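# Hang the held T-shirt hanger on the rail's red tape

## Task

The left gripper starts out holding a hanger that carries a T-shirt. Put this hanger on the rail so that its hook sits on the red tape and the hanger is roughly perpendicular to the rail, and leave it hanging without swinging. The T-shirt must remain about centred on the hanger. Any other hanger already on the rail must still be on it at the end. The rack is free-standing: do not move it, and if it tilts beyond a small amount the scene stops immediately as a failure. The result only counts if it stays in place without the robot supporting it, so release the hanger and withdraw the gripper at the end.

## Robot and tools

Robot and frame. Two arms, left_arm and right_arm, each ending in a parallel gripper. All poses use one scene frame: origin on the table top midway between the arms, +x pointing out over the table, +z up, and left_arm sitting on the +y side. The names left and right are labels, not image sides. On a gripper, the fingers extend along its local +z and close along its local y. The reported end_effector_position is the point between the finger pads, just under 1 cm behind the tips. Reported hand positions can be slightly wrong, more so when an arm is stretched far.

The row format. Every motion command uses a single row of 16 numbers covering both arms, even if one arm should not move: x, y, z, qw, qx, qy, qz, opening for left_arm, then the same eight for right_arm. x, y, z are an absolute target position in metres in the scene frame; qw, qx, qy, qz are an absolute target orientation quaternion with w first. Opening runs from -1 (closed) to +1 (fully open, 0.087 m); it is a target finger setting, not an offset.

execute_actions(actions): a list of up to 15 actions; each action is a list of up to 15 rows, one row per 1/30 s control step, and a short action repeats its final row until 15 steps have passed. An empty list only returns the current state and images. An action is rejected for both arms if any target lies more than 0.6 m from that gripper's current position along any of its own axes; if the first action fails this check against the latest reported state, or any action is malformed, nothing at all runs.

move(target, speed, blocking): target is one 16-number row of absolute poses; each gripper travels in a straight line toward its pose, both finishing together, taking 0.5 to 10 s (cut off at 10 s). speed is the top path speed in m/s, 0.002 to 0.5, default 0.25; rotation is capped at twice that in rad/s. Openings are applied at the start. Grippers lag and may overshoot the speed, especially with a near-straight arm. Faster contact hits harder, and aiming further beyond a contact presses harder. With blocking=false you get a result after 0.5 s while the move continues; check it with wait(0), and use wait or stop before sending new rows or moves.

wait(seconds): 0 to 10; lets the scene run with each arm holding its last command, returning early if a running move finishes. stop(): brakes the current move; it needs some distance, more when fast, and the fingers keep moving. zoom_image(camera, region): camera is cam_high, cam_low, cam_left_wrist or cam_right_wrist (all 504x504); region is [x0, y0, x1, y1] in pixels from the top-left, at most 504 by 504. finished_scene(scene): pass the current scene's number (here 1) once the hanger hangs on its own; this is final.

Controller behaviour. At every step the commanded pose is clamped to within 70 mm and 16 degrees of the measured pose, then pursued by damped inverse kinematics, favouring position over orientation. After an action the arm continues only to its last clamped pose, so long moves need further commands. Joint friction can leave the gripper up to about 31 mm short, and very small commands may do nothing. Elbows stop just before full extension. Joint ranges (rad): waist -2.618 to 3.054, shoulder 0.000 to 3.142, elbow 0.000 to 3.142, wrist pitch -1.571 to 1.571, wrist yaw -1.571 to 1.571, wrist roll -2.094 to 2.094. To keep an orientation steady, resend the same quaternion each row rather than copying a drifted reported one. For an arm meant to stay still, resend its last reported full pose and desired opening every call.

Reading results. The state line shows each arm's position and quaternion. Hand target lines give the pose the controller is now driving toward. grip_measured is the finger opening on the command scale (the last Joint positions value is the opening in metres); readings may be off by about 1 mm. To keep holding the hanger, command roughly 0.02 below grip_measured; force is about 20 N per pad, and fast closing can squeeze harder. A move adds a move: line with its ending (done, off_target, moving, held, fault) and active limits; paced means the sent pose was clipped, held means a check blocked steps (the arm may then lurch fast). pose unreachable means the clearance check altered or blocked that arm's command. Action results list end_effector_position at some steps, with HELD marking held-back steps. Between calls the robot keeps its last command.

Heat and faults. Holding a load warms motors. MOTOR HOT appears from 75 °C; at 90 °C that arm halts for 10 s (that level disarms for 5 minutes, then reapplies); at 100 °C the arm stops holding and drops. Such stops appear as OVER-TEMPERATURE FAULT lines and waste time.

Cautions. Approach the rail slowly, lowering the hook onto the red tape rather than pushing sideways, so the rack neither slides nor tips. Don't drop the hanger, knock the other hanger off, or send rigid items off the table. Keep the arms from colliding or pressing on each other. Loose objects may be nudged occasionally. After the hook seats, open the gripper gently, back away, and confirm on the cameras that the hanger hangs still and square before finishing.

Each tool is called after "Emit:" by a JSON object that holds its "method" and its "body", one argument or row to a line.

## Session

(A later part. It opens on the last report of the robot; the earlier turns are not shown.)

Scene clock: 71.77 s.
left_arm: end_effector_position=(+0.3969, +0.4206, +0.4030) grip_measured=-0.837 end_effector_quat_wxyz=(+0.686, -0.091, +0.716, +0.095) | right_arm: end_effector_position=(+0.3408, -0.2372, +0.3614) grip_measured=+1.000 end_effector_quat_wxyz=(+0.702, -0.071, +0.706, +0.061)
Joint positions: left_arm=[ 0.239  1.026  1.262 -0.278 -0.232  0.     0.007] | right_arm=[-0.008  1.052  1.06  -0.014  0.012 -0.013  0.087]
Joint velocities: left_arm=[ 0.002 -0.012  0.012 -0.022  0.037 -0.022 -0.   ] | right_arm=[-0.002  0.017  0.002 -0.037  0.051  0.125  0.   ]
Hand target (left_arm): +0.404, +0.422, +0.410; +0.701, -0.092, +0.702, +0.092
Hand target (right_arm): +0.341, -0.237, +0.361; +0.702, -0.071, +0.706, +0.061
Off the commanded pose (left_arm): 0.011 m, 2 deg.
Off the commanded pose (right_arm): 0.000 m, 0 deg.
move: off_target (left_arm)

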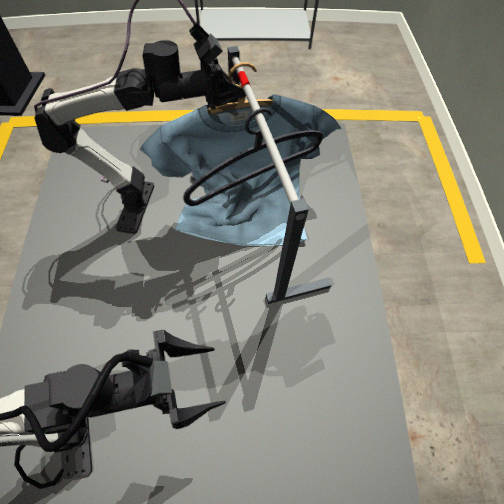

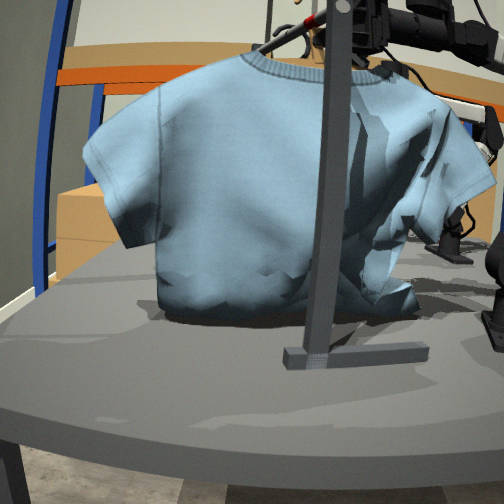

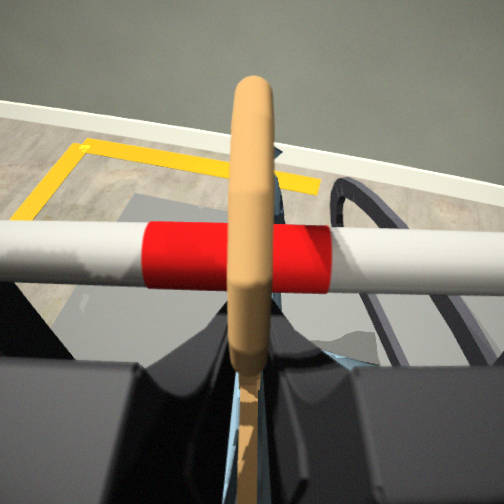

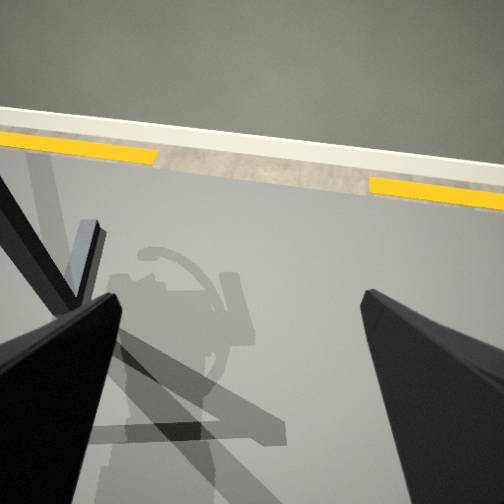

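Lower ~2 cm, release, retreat.

Emit:
{"method": "move", "body": {
  "target": [0.405,0.422,0.388,0.701,-0.092,0.701,0.092,-0.87,0.3408,-0.2372,0.3614,0.702,-0.071,0.706,0.061,1],
  "speed": 0.05
}}

Emit:
{"method": "move", "body": {
  "target": [0.405,0.422,0.388,0.701,-0.092,0.701,0.092,0.2,0.3408,-0.2372,0.3614,0.702,-0.071,0.706,0.061,1]
}}

Emit:
{"method": "move", "body": {
  "target": [0.30,0.394,0.40,0.701,-0.092,0.701,0.092,0.2,0.3408,-0.2372,0.3614,0.702,-0.071,0.706,0.061,1],
  "speed": 0.15
}}

Scene clock: 76.90 s.
left_arm: end_effector_position=(+0.4073, +0.4210, +0.3751) grip_measured=-0.837 end_effector_quat_wxyz=(+0.681, -0.091, +0.720, +0.095) | right_arm: end_effector_position=(+0.3408, -0.2372, +0.3614) grip_measured=+1.000 end_effector_quat_wxyz=(+0.702, -0.071, +0.706, +0.061)
Joint positions: left_arm=[ 0.24   1.026  1.154 -0.183 -0.231  0.     0.007] | right_arm=[-0.008  1.052  1.06  -0.014  0.012 -0.013  0.087]
Joint velocities: left_arm=[-0.002 -0.002 -0.012 -0.007  0.081  0.051 -0.   ] | right_arm=[-0.002 -0.007  0.012  0.037 -0.007 -0.037  0.   ]
Hand target (left_arm): +0.405, +0.422, +0.388; +0.701, -0.092, +0.701, +0.093
Hand target (right_arm): +0.341, -0.237, +0.361; +0.702, -0.071, +0.706, +0.061
Off the commanded pose (left_arm): 0.013 m, 3 deg.
Off the commanded pose (right_arm): 0.000 m, 0 deg.
move: off_target (left_arm)

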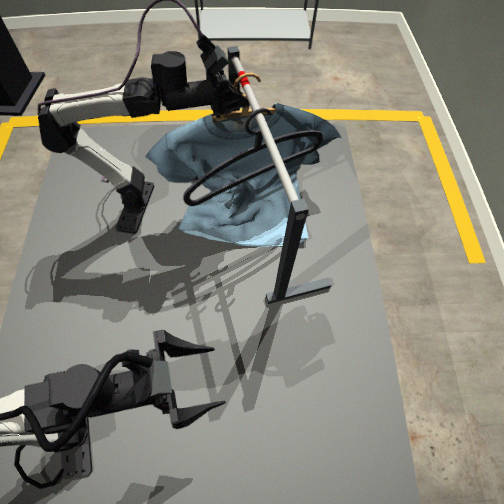

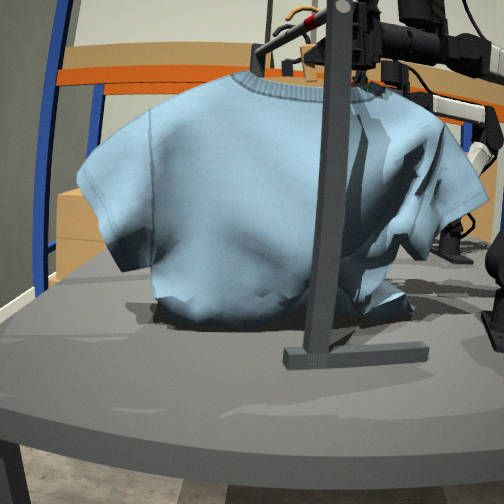

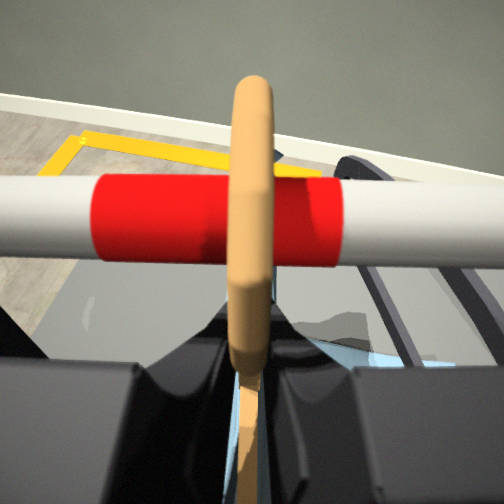

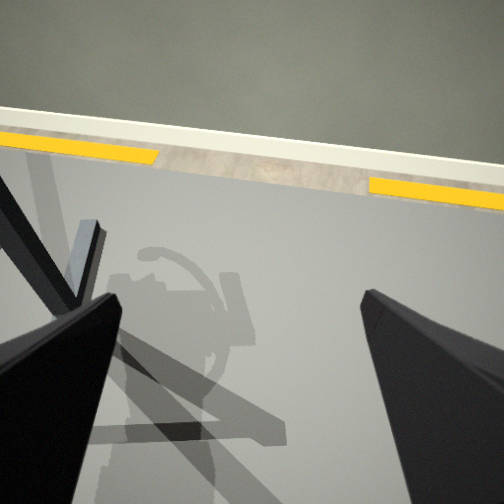

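Scene clock: 77.63 s.
left_arm: end_effector_position=(+0.4091, +0.4211, +0.3835) grip_measured=+0.200 end_effector_quat_wxyz=(+0.694, -0.092, +0.708, +0.094) | right_arm: end_effector_position=(+0.3408, -0.2372, +0.3614) grip_measured=+1.000 end_effector_quat_wxyz=(+0.702, -0.071, +0.706, +0.061)
Joint positions: left_arm=[ 0.24   1.026  1.154 -0.148 -0.231  0.     0.052] | right_arm=[-0.008  1.052  1.06  -0.014  0.012 -0.013  0.087]
Joint velocities: left_arm=[-0.012 -0.007 -0.007 -0.007 -0.022 -0.022  0.   ] | right_arm=[-0.022 -0.022  0.012  0.007  0.022  0.007  0.   ]
Hand target (left_arm): +0.405, +0.422, +0.388; +0.701, -0.092, +0.701, +0.092
Hand target (right_arm): +0.341, -0.237, +0.361; +0.702, -0.071, +0.706, +0.061
Off the commanded pose (left_arm): 0.006 m, 1 deg.
Off the commanded pose (right_arm): 0.000 m, 0 deg.
move: done

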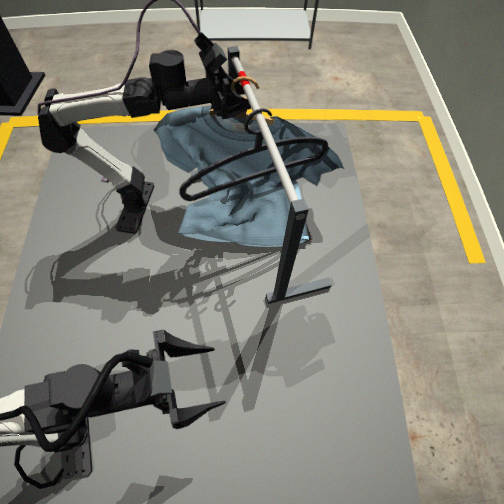

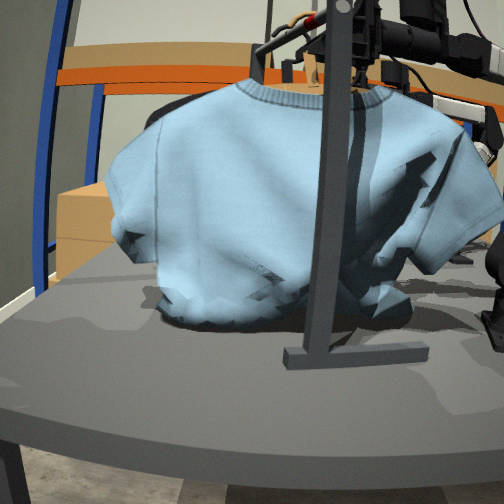

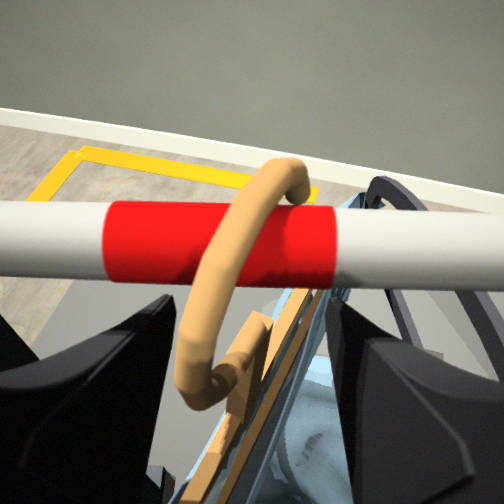

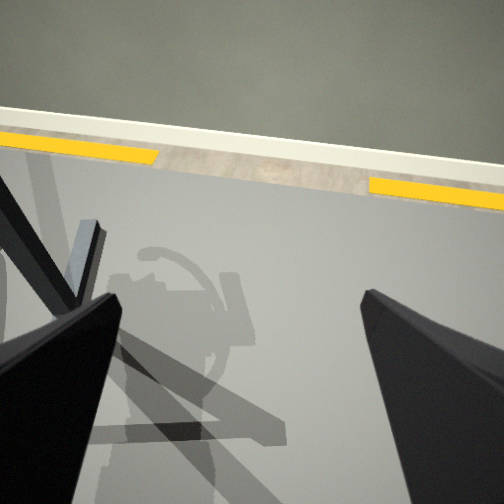

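Scene clock: 79.07 s.
left_arm: end_effector_position=(+0.3054, +0.3926, +0.4053) grip_measured=+0.200 end_effector_quat_wxyz=(+0.707, -0.093, +0.696, +0.089) | right_arm: end_effector_position=(+0.3408, -0.2372, +0.3614) grip_measured=+1.000 end_effector_quat_wxyz=(+0.702, -0.071, +0.706, +0.061)
Joint positions: left_arm=[-0.03   0.706  1.144 -0.421 -0.494  0.     0.052] | right_arm=[-0.008  1.052  1.06  -0.014  0.012 -0.013  0.087]
Joint velocities: left_arm=[-0.007 -0.017 -0.002 -0.051 -0.11   0.037  0.001] | right_arm=[ 0.002 -0.007 -0.007 -0.037 -0.081 -0.022  0.   ]
Hand target (left_arm): +0.301, +0.393, +0.400; +0.701, -0.091, +0.701, +0.093
Hand target (right_arm): +0.341, -0.237, +0.361; +0.702, -0.071, +0.706, +0.061
Off the commanded pose (left_arm): 0.008 m, 1 deg.
Off the commanded pose (right_arm): 0.000 m, 0 deg.
move: done

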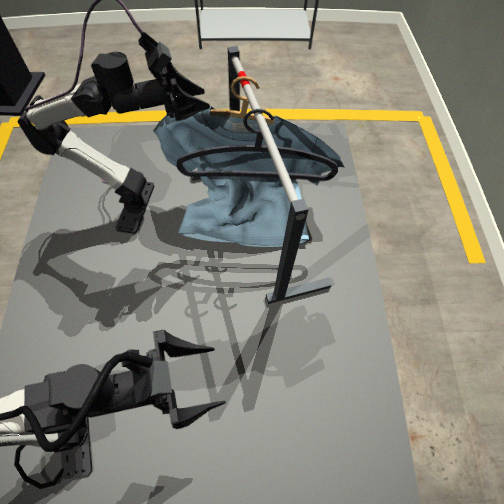

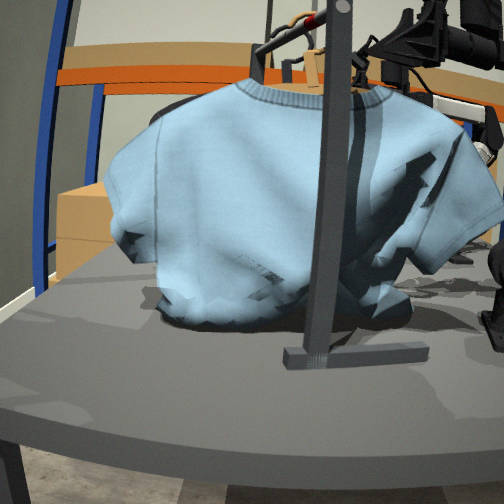

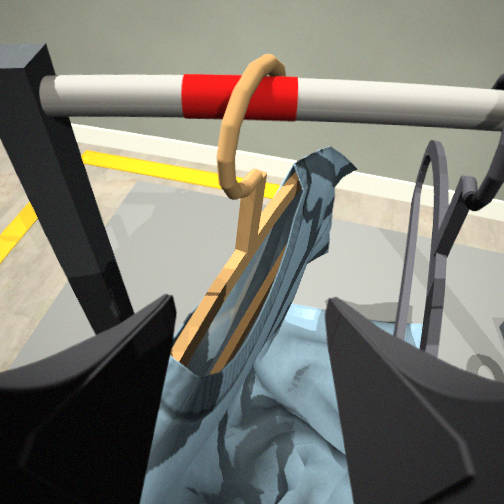

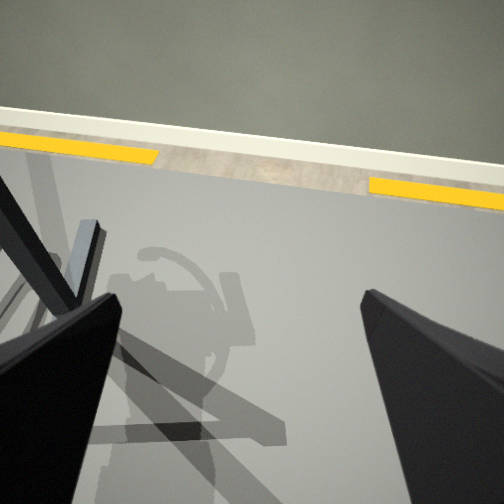

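Emit:
{"method": "move", "body": {
  "target": [0.27,0.50,0.41,0.701,-0.092,0.701,0.092,-1,0.3408,-0.2372,0.3614,0.702,-0.071,0.706,0.061,1]
}}

Emit:
{"method": "move", "body": {
  "target": [0.27,0.50,0.31,0.701,-0.092,0.701,0.092,-1,0.3408,-0.2372,0.3614,0.702,-0.071,0.706,0.061,1]
}}

Emit:
{"method": "move", "body": {
  "target": [0.29,0.35,0.31,0.701,-0.092,0.701,0.092,-1,0.3408,-0.2372,0.3614,0.702,-0.071,0.706,0.061,1],
  "speed": 0.1
}}

Emit:
{"method": "move", "body": {
  "target": [0.27,0.48,0.31,0.701,-0.092,0.701,0.092,-1,0.3408,-0.2372,0.3614,0.702,-0.071,0.706,0.061,1],
  "speed": 0.15
}}

Scene clock: 86.47 s.
left_arm: end_effector_position=(+0.2668, +0.4936, +0.4082) grip_measured=-1.000 end_effector_quat_wxyz=(+0.701, -0.094, +0.701, +0.093) | right_arm: end_effector_position=(+0.3408, -0.2372, +0.3614) grip_measured=+1.000 end_effector_quat_wxyz=(+0.702, -0.071, +0.706, +0.061)
Joint positions: left_arm=[ 1.217  0.732  1.178 -0.445  0.744 -0.003  0.   ] | right_arm=[-0.008  1.052  1.06  -0.014  0.012 -0.013  0.087]
Joint velocities: left_arm=[-0.007 -0.012 -0.012 -0.007  0.095 -0.081  0.   ] | right_arm=[-0.012  0.012  0.017 -0.007  0.037  0.037  0.   ]
Hand target (left_arm): +0.269, +0.498, +0.410; +0.702, -0.095, +0.700, +0.089
Hand target (right_arm): +0.341, -0.237, +0.361; +0.702, -0.071, +0.706, +0.061
Off the commanded pose (left_arm): 0.007 m, 0 deg.
Off the commanded pose (right_arm): 0.000 m, 0 deg.
move: done; limits=paced

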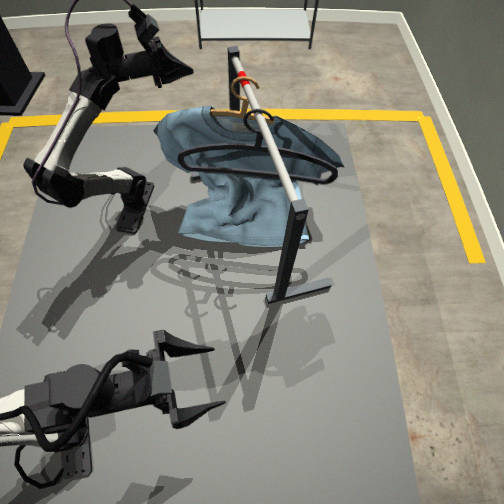

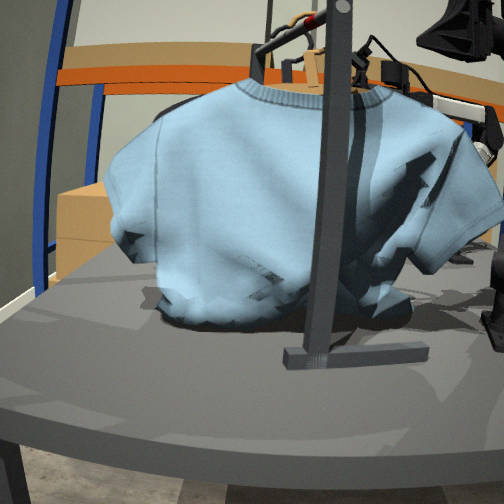

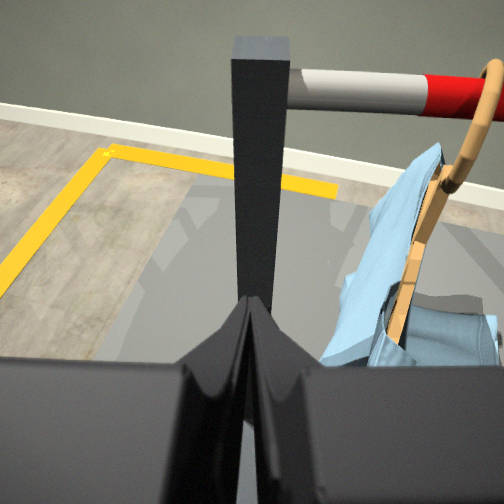

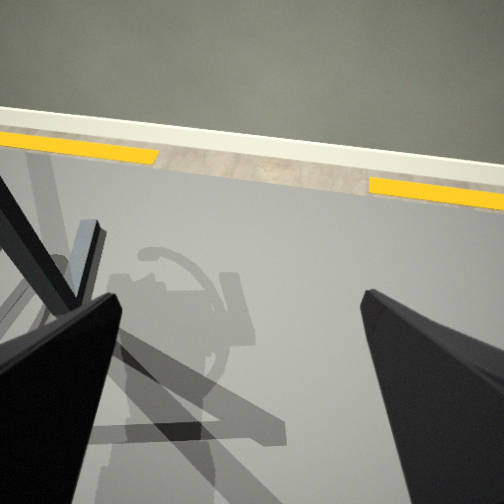

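Scene clock: 87.60 s.
left_arm: end_effector_position=(+0.2723, +0.5017, +0.3106) grip_measured=-1.000 end_effector_quat_wxyz=(+0.697, -0.094, +0.705, +0.090) | right_arm: end_effector_position=(+0.3408, -0.2372, +0.3614) grip_measured=+1.000 end_effector_quat_wxyz=(+0.702, -0.071, +0.706, +0.061)
Joint positions: left_arm=[ 1.217  0.57   0.734 -0.179  0.749  0.006  0.   ] | right_arm=[-0.008  1.052  1.06  -0.014  0.012 -0.013  0.087]
Joint velocities: left_arm=[ 0.007 -0.017 -0.017 -0.022 -0.037 -0.051  0.   ] | right_arm=[-0.012 -0.007 -0.002 -0.037  0.022  0.007  0.   ]
Hand target (left_arm): +0.270, +0.500, +0.310; +0.701, -0.092, +0.701, +0.092
Hand target (right_arm): +0.341, -0.237, +0.361; +0.702, -0.071, +0.706, +0.061
Off the commanded pose (left_arm): 0.003 m, 1 deg.
Off the commanded pose (right_arm): 0.000 m, 0 deg.
move: done

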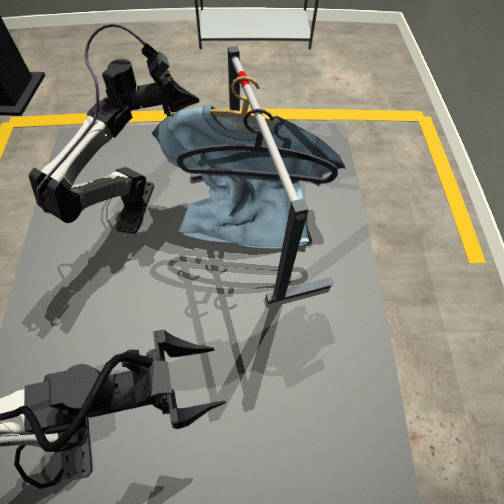

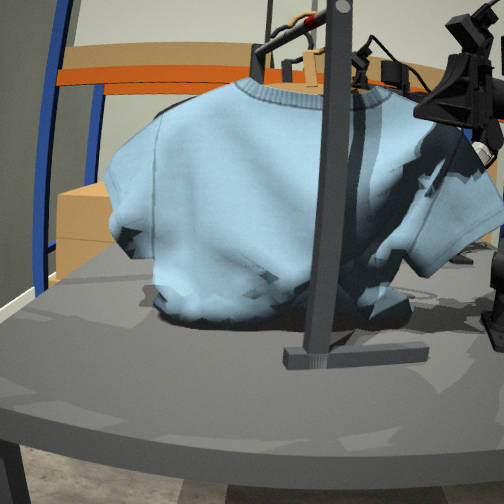

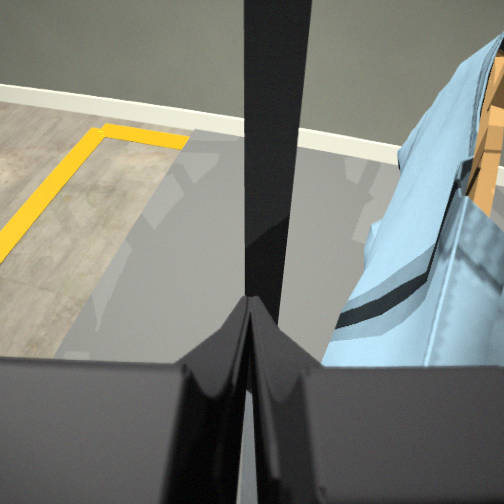

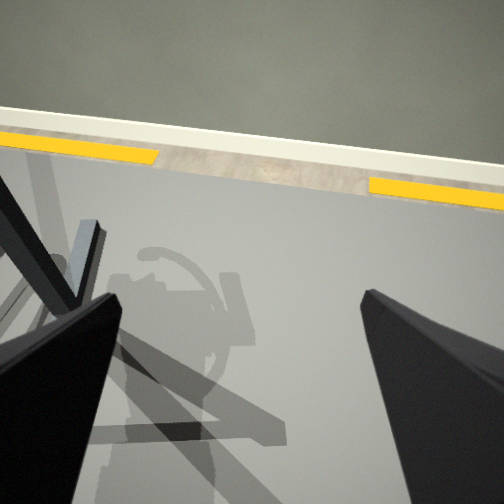

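Scene clock: 89.90 s.
left_arm: end_effector_position=(+0.2877, +0.3562, +0.3187) grip_measured=-1.000 end_effector_quat_wxyz=(+0.708, -0.096, +0.695, +0.085) | right_arm: end_effector_position=(+0.3408, -0.2372, +0.3614) grip_measured=+1.000 end_effector_quat_wxyz=(+0.702, -0.071, +0.706, +0.061)
Joint positions: left_arm=[-0.482  0.512  0.734 -0.194 -0.945  0.006  0.   ] | right_arm=[-0.008  1.052  1.06  -0.014  0.012 -0.013  0.087]
Joint velocities: left_arm=[ 0.007 -0.002  0.007 -0.037 -0.066 -0.037  0.   ] | right_arm=[ 0.002 -0.002 -0.002  0.037  0.051  0.007  0.   ]
Hand target (left_arm): +0.291, +0.353, +0.310; +0.701, -0.088, +0.701, +0.096
Hand target (right_arm): +0.341, -0.237, +0.361; +0.702, -0.071, +0.706, +0.061
Off the commanded pose (left_arm): 0.011 m, 1 deg.
Off the commanded pose (right_arm): 0.000 m, 0 deg.
move: off_target (left_arm)

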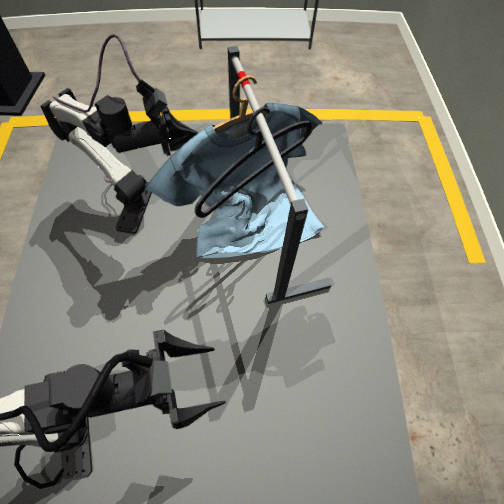

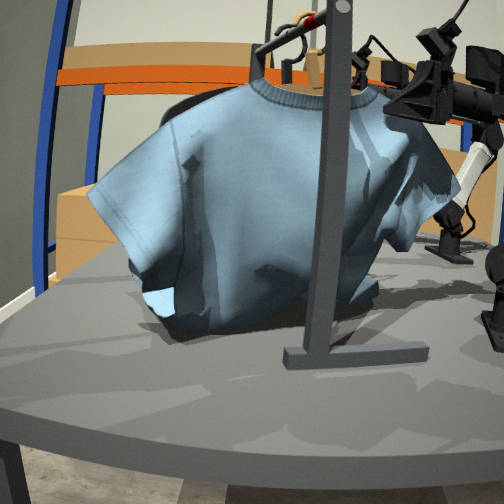

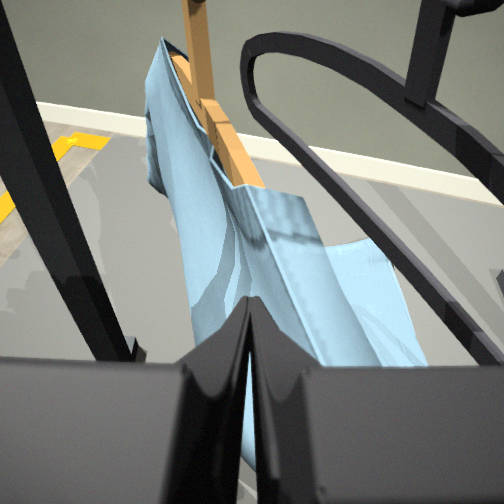

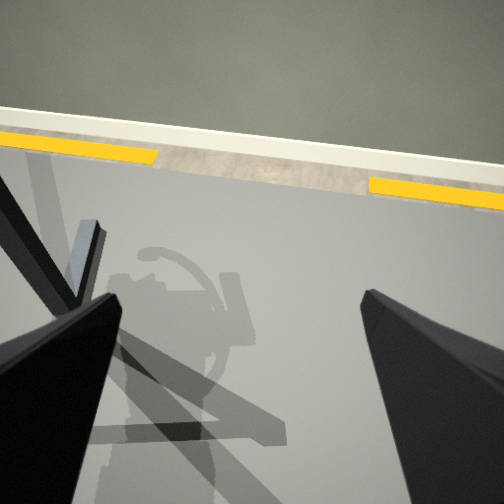

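Scene clock: 91.73 s.
left_arm: end_effector_position=(+0.2651, +0.4736, +0.3178) grip_measured=-1.000 end_effector_quat_wxyz=(+0.707, -0.089, +0.695, +0.098) | right_arm: end_effector_position=(+0.3408, -0.2372, +0.3614) grip_measured=+1.000 end_effector_quat_wxyz=(+0.702, -0.071, +0.706, +0.061)
Joint positions: left_arm=[ 1.096  0.451  0.734 -0.261  0.624 -0.003  0.   ] | right_arm=[-0.008  1.052  1.06  -0.014  0.012 -0.013  0.087]
Joint velocities: left_arm=[-0.007 -0.002 -0.002 -0.022 -0.037 -0.022  0.   ] | right_arm=[-0.002 -0.012  0.012  0.081 -0.051  0.081  0.   ]
Hand target (left_arm): +0.268, +0.478, +0.310; +0.701, -0.096, +0.701, +0.089
Hand target (right_arm): +0.341, -0.237, +0.361; +0.702, -0.071, +0.706, +0.061
Off the commanded pose (left_arm): 0.011 m, 1 deg.
Off the commanded pose (right_arm): 0.000 m, 0 deg.
move: off_target (left_arm)

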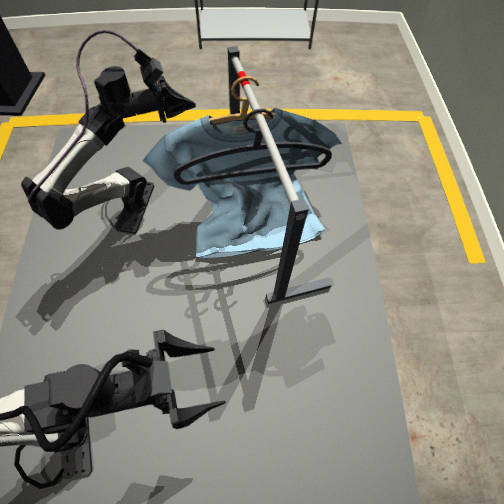

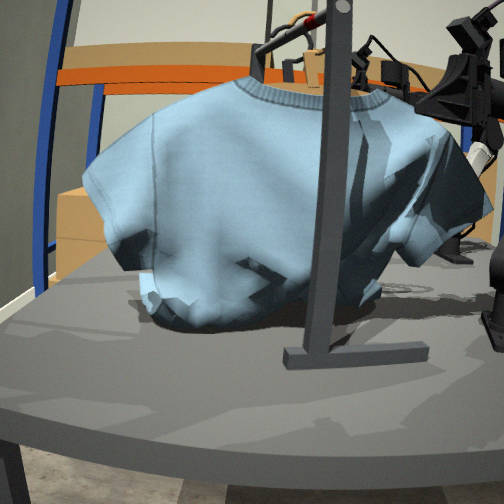

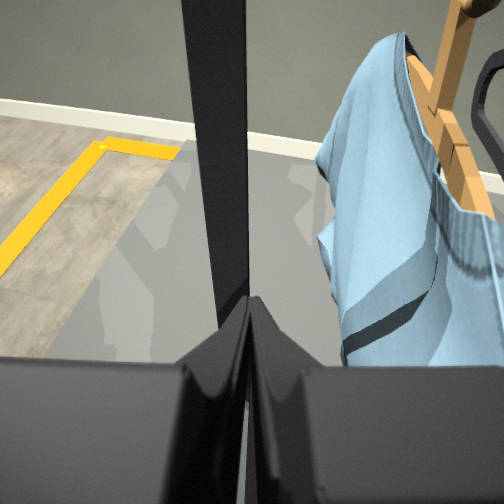

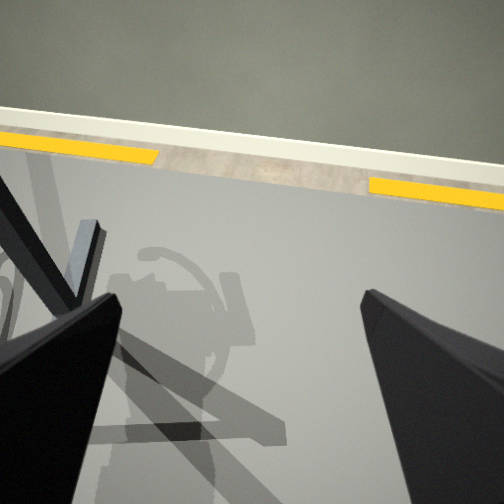

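Emit:
{"method": "wait", "body": {
  "seconds": 2
}}

Emit:
{"method": "zoom_image", "body": {
  "camera": "cam_high",
  "region": [150,20,350,200]
}}

Scene clock: 96.67 s.
left_arm: end_effector_position=(+0.2652, +0.4732, +0.3180) grip_measured=-1.000 end_effector_quat_wxyz=(+0.707, -0.088, +0.695, +0.097) | right_arm: end_effector_position=(+0.3408, -0.2372, +0.3614) grip_measured=+1.000 end_effector_quat_wxyz=(+0.702, -0.071, +0.706, +0.061)
Joint positions: left_arm=[ 1.096  0.451  0.734 -0.261  0.627 -0.003  0.   ] | right_arm=[-0.008  1.052  1.06  -0.014  0.012 -0.013  0.087]
Joint velocities: left_arm=[ 0.002 -0.002  0.002  0.037  0.081  0.051  0.   ] | right_arm=[ 0.007 -0.032 -0.022  0.007  0.037  0.007  0.   ]
Hand target (left_arm): +0.268, +0.478, +0.310; +0.701, -0.096, +0.701, +0.089
Hand target (right_arm): +0.341, -0.237, +0.361; +0.702, -0.071, +0.706, +0.061
Off the commanded pose (left_arm): 0.012 m, 1 deg.
Off the commanded pose (right_arm): 0.000 m, 0 deg.
wait: 2.00 s; at rest from the start

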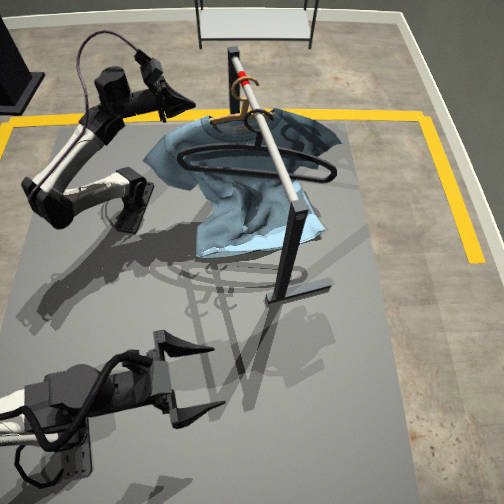

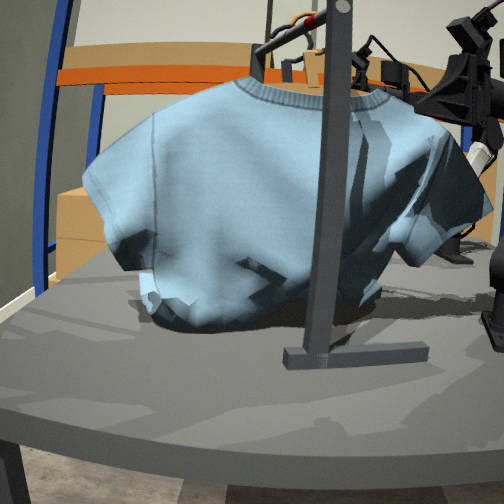

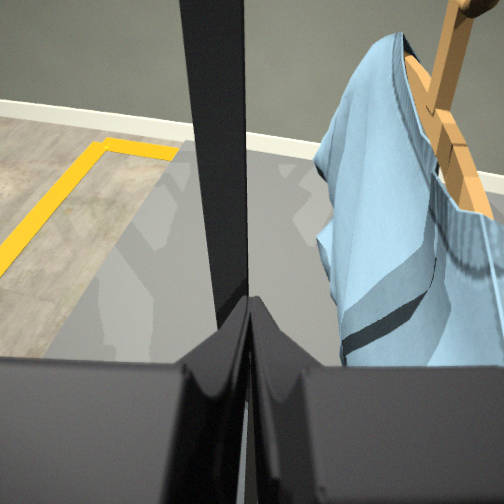

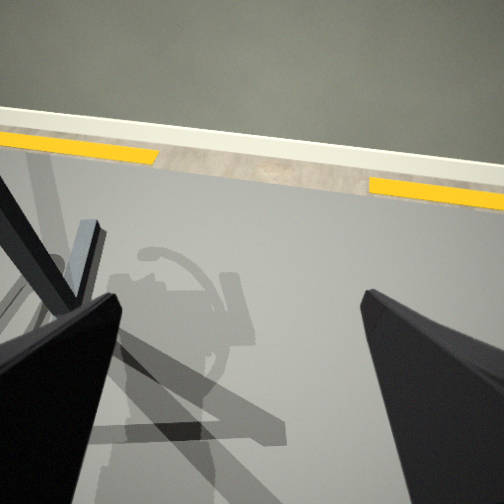

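Region (150, 20, 350, 200) of cam_high's 504x504 image, scaled by 2.520, with more detail than that image has; it fills the top 454 rows of this view, and the rest is white.

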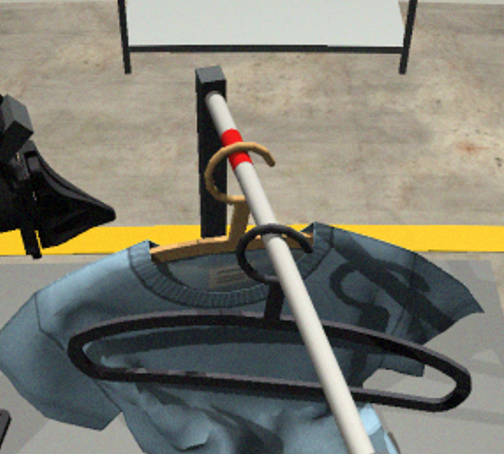

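Emit:
{"method": "finished_scene", "body": {
  "scene": 1
}}

The scene is finished: the task was done.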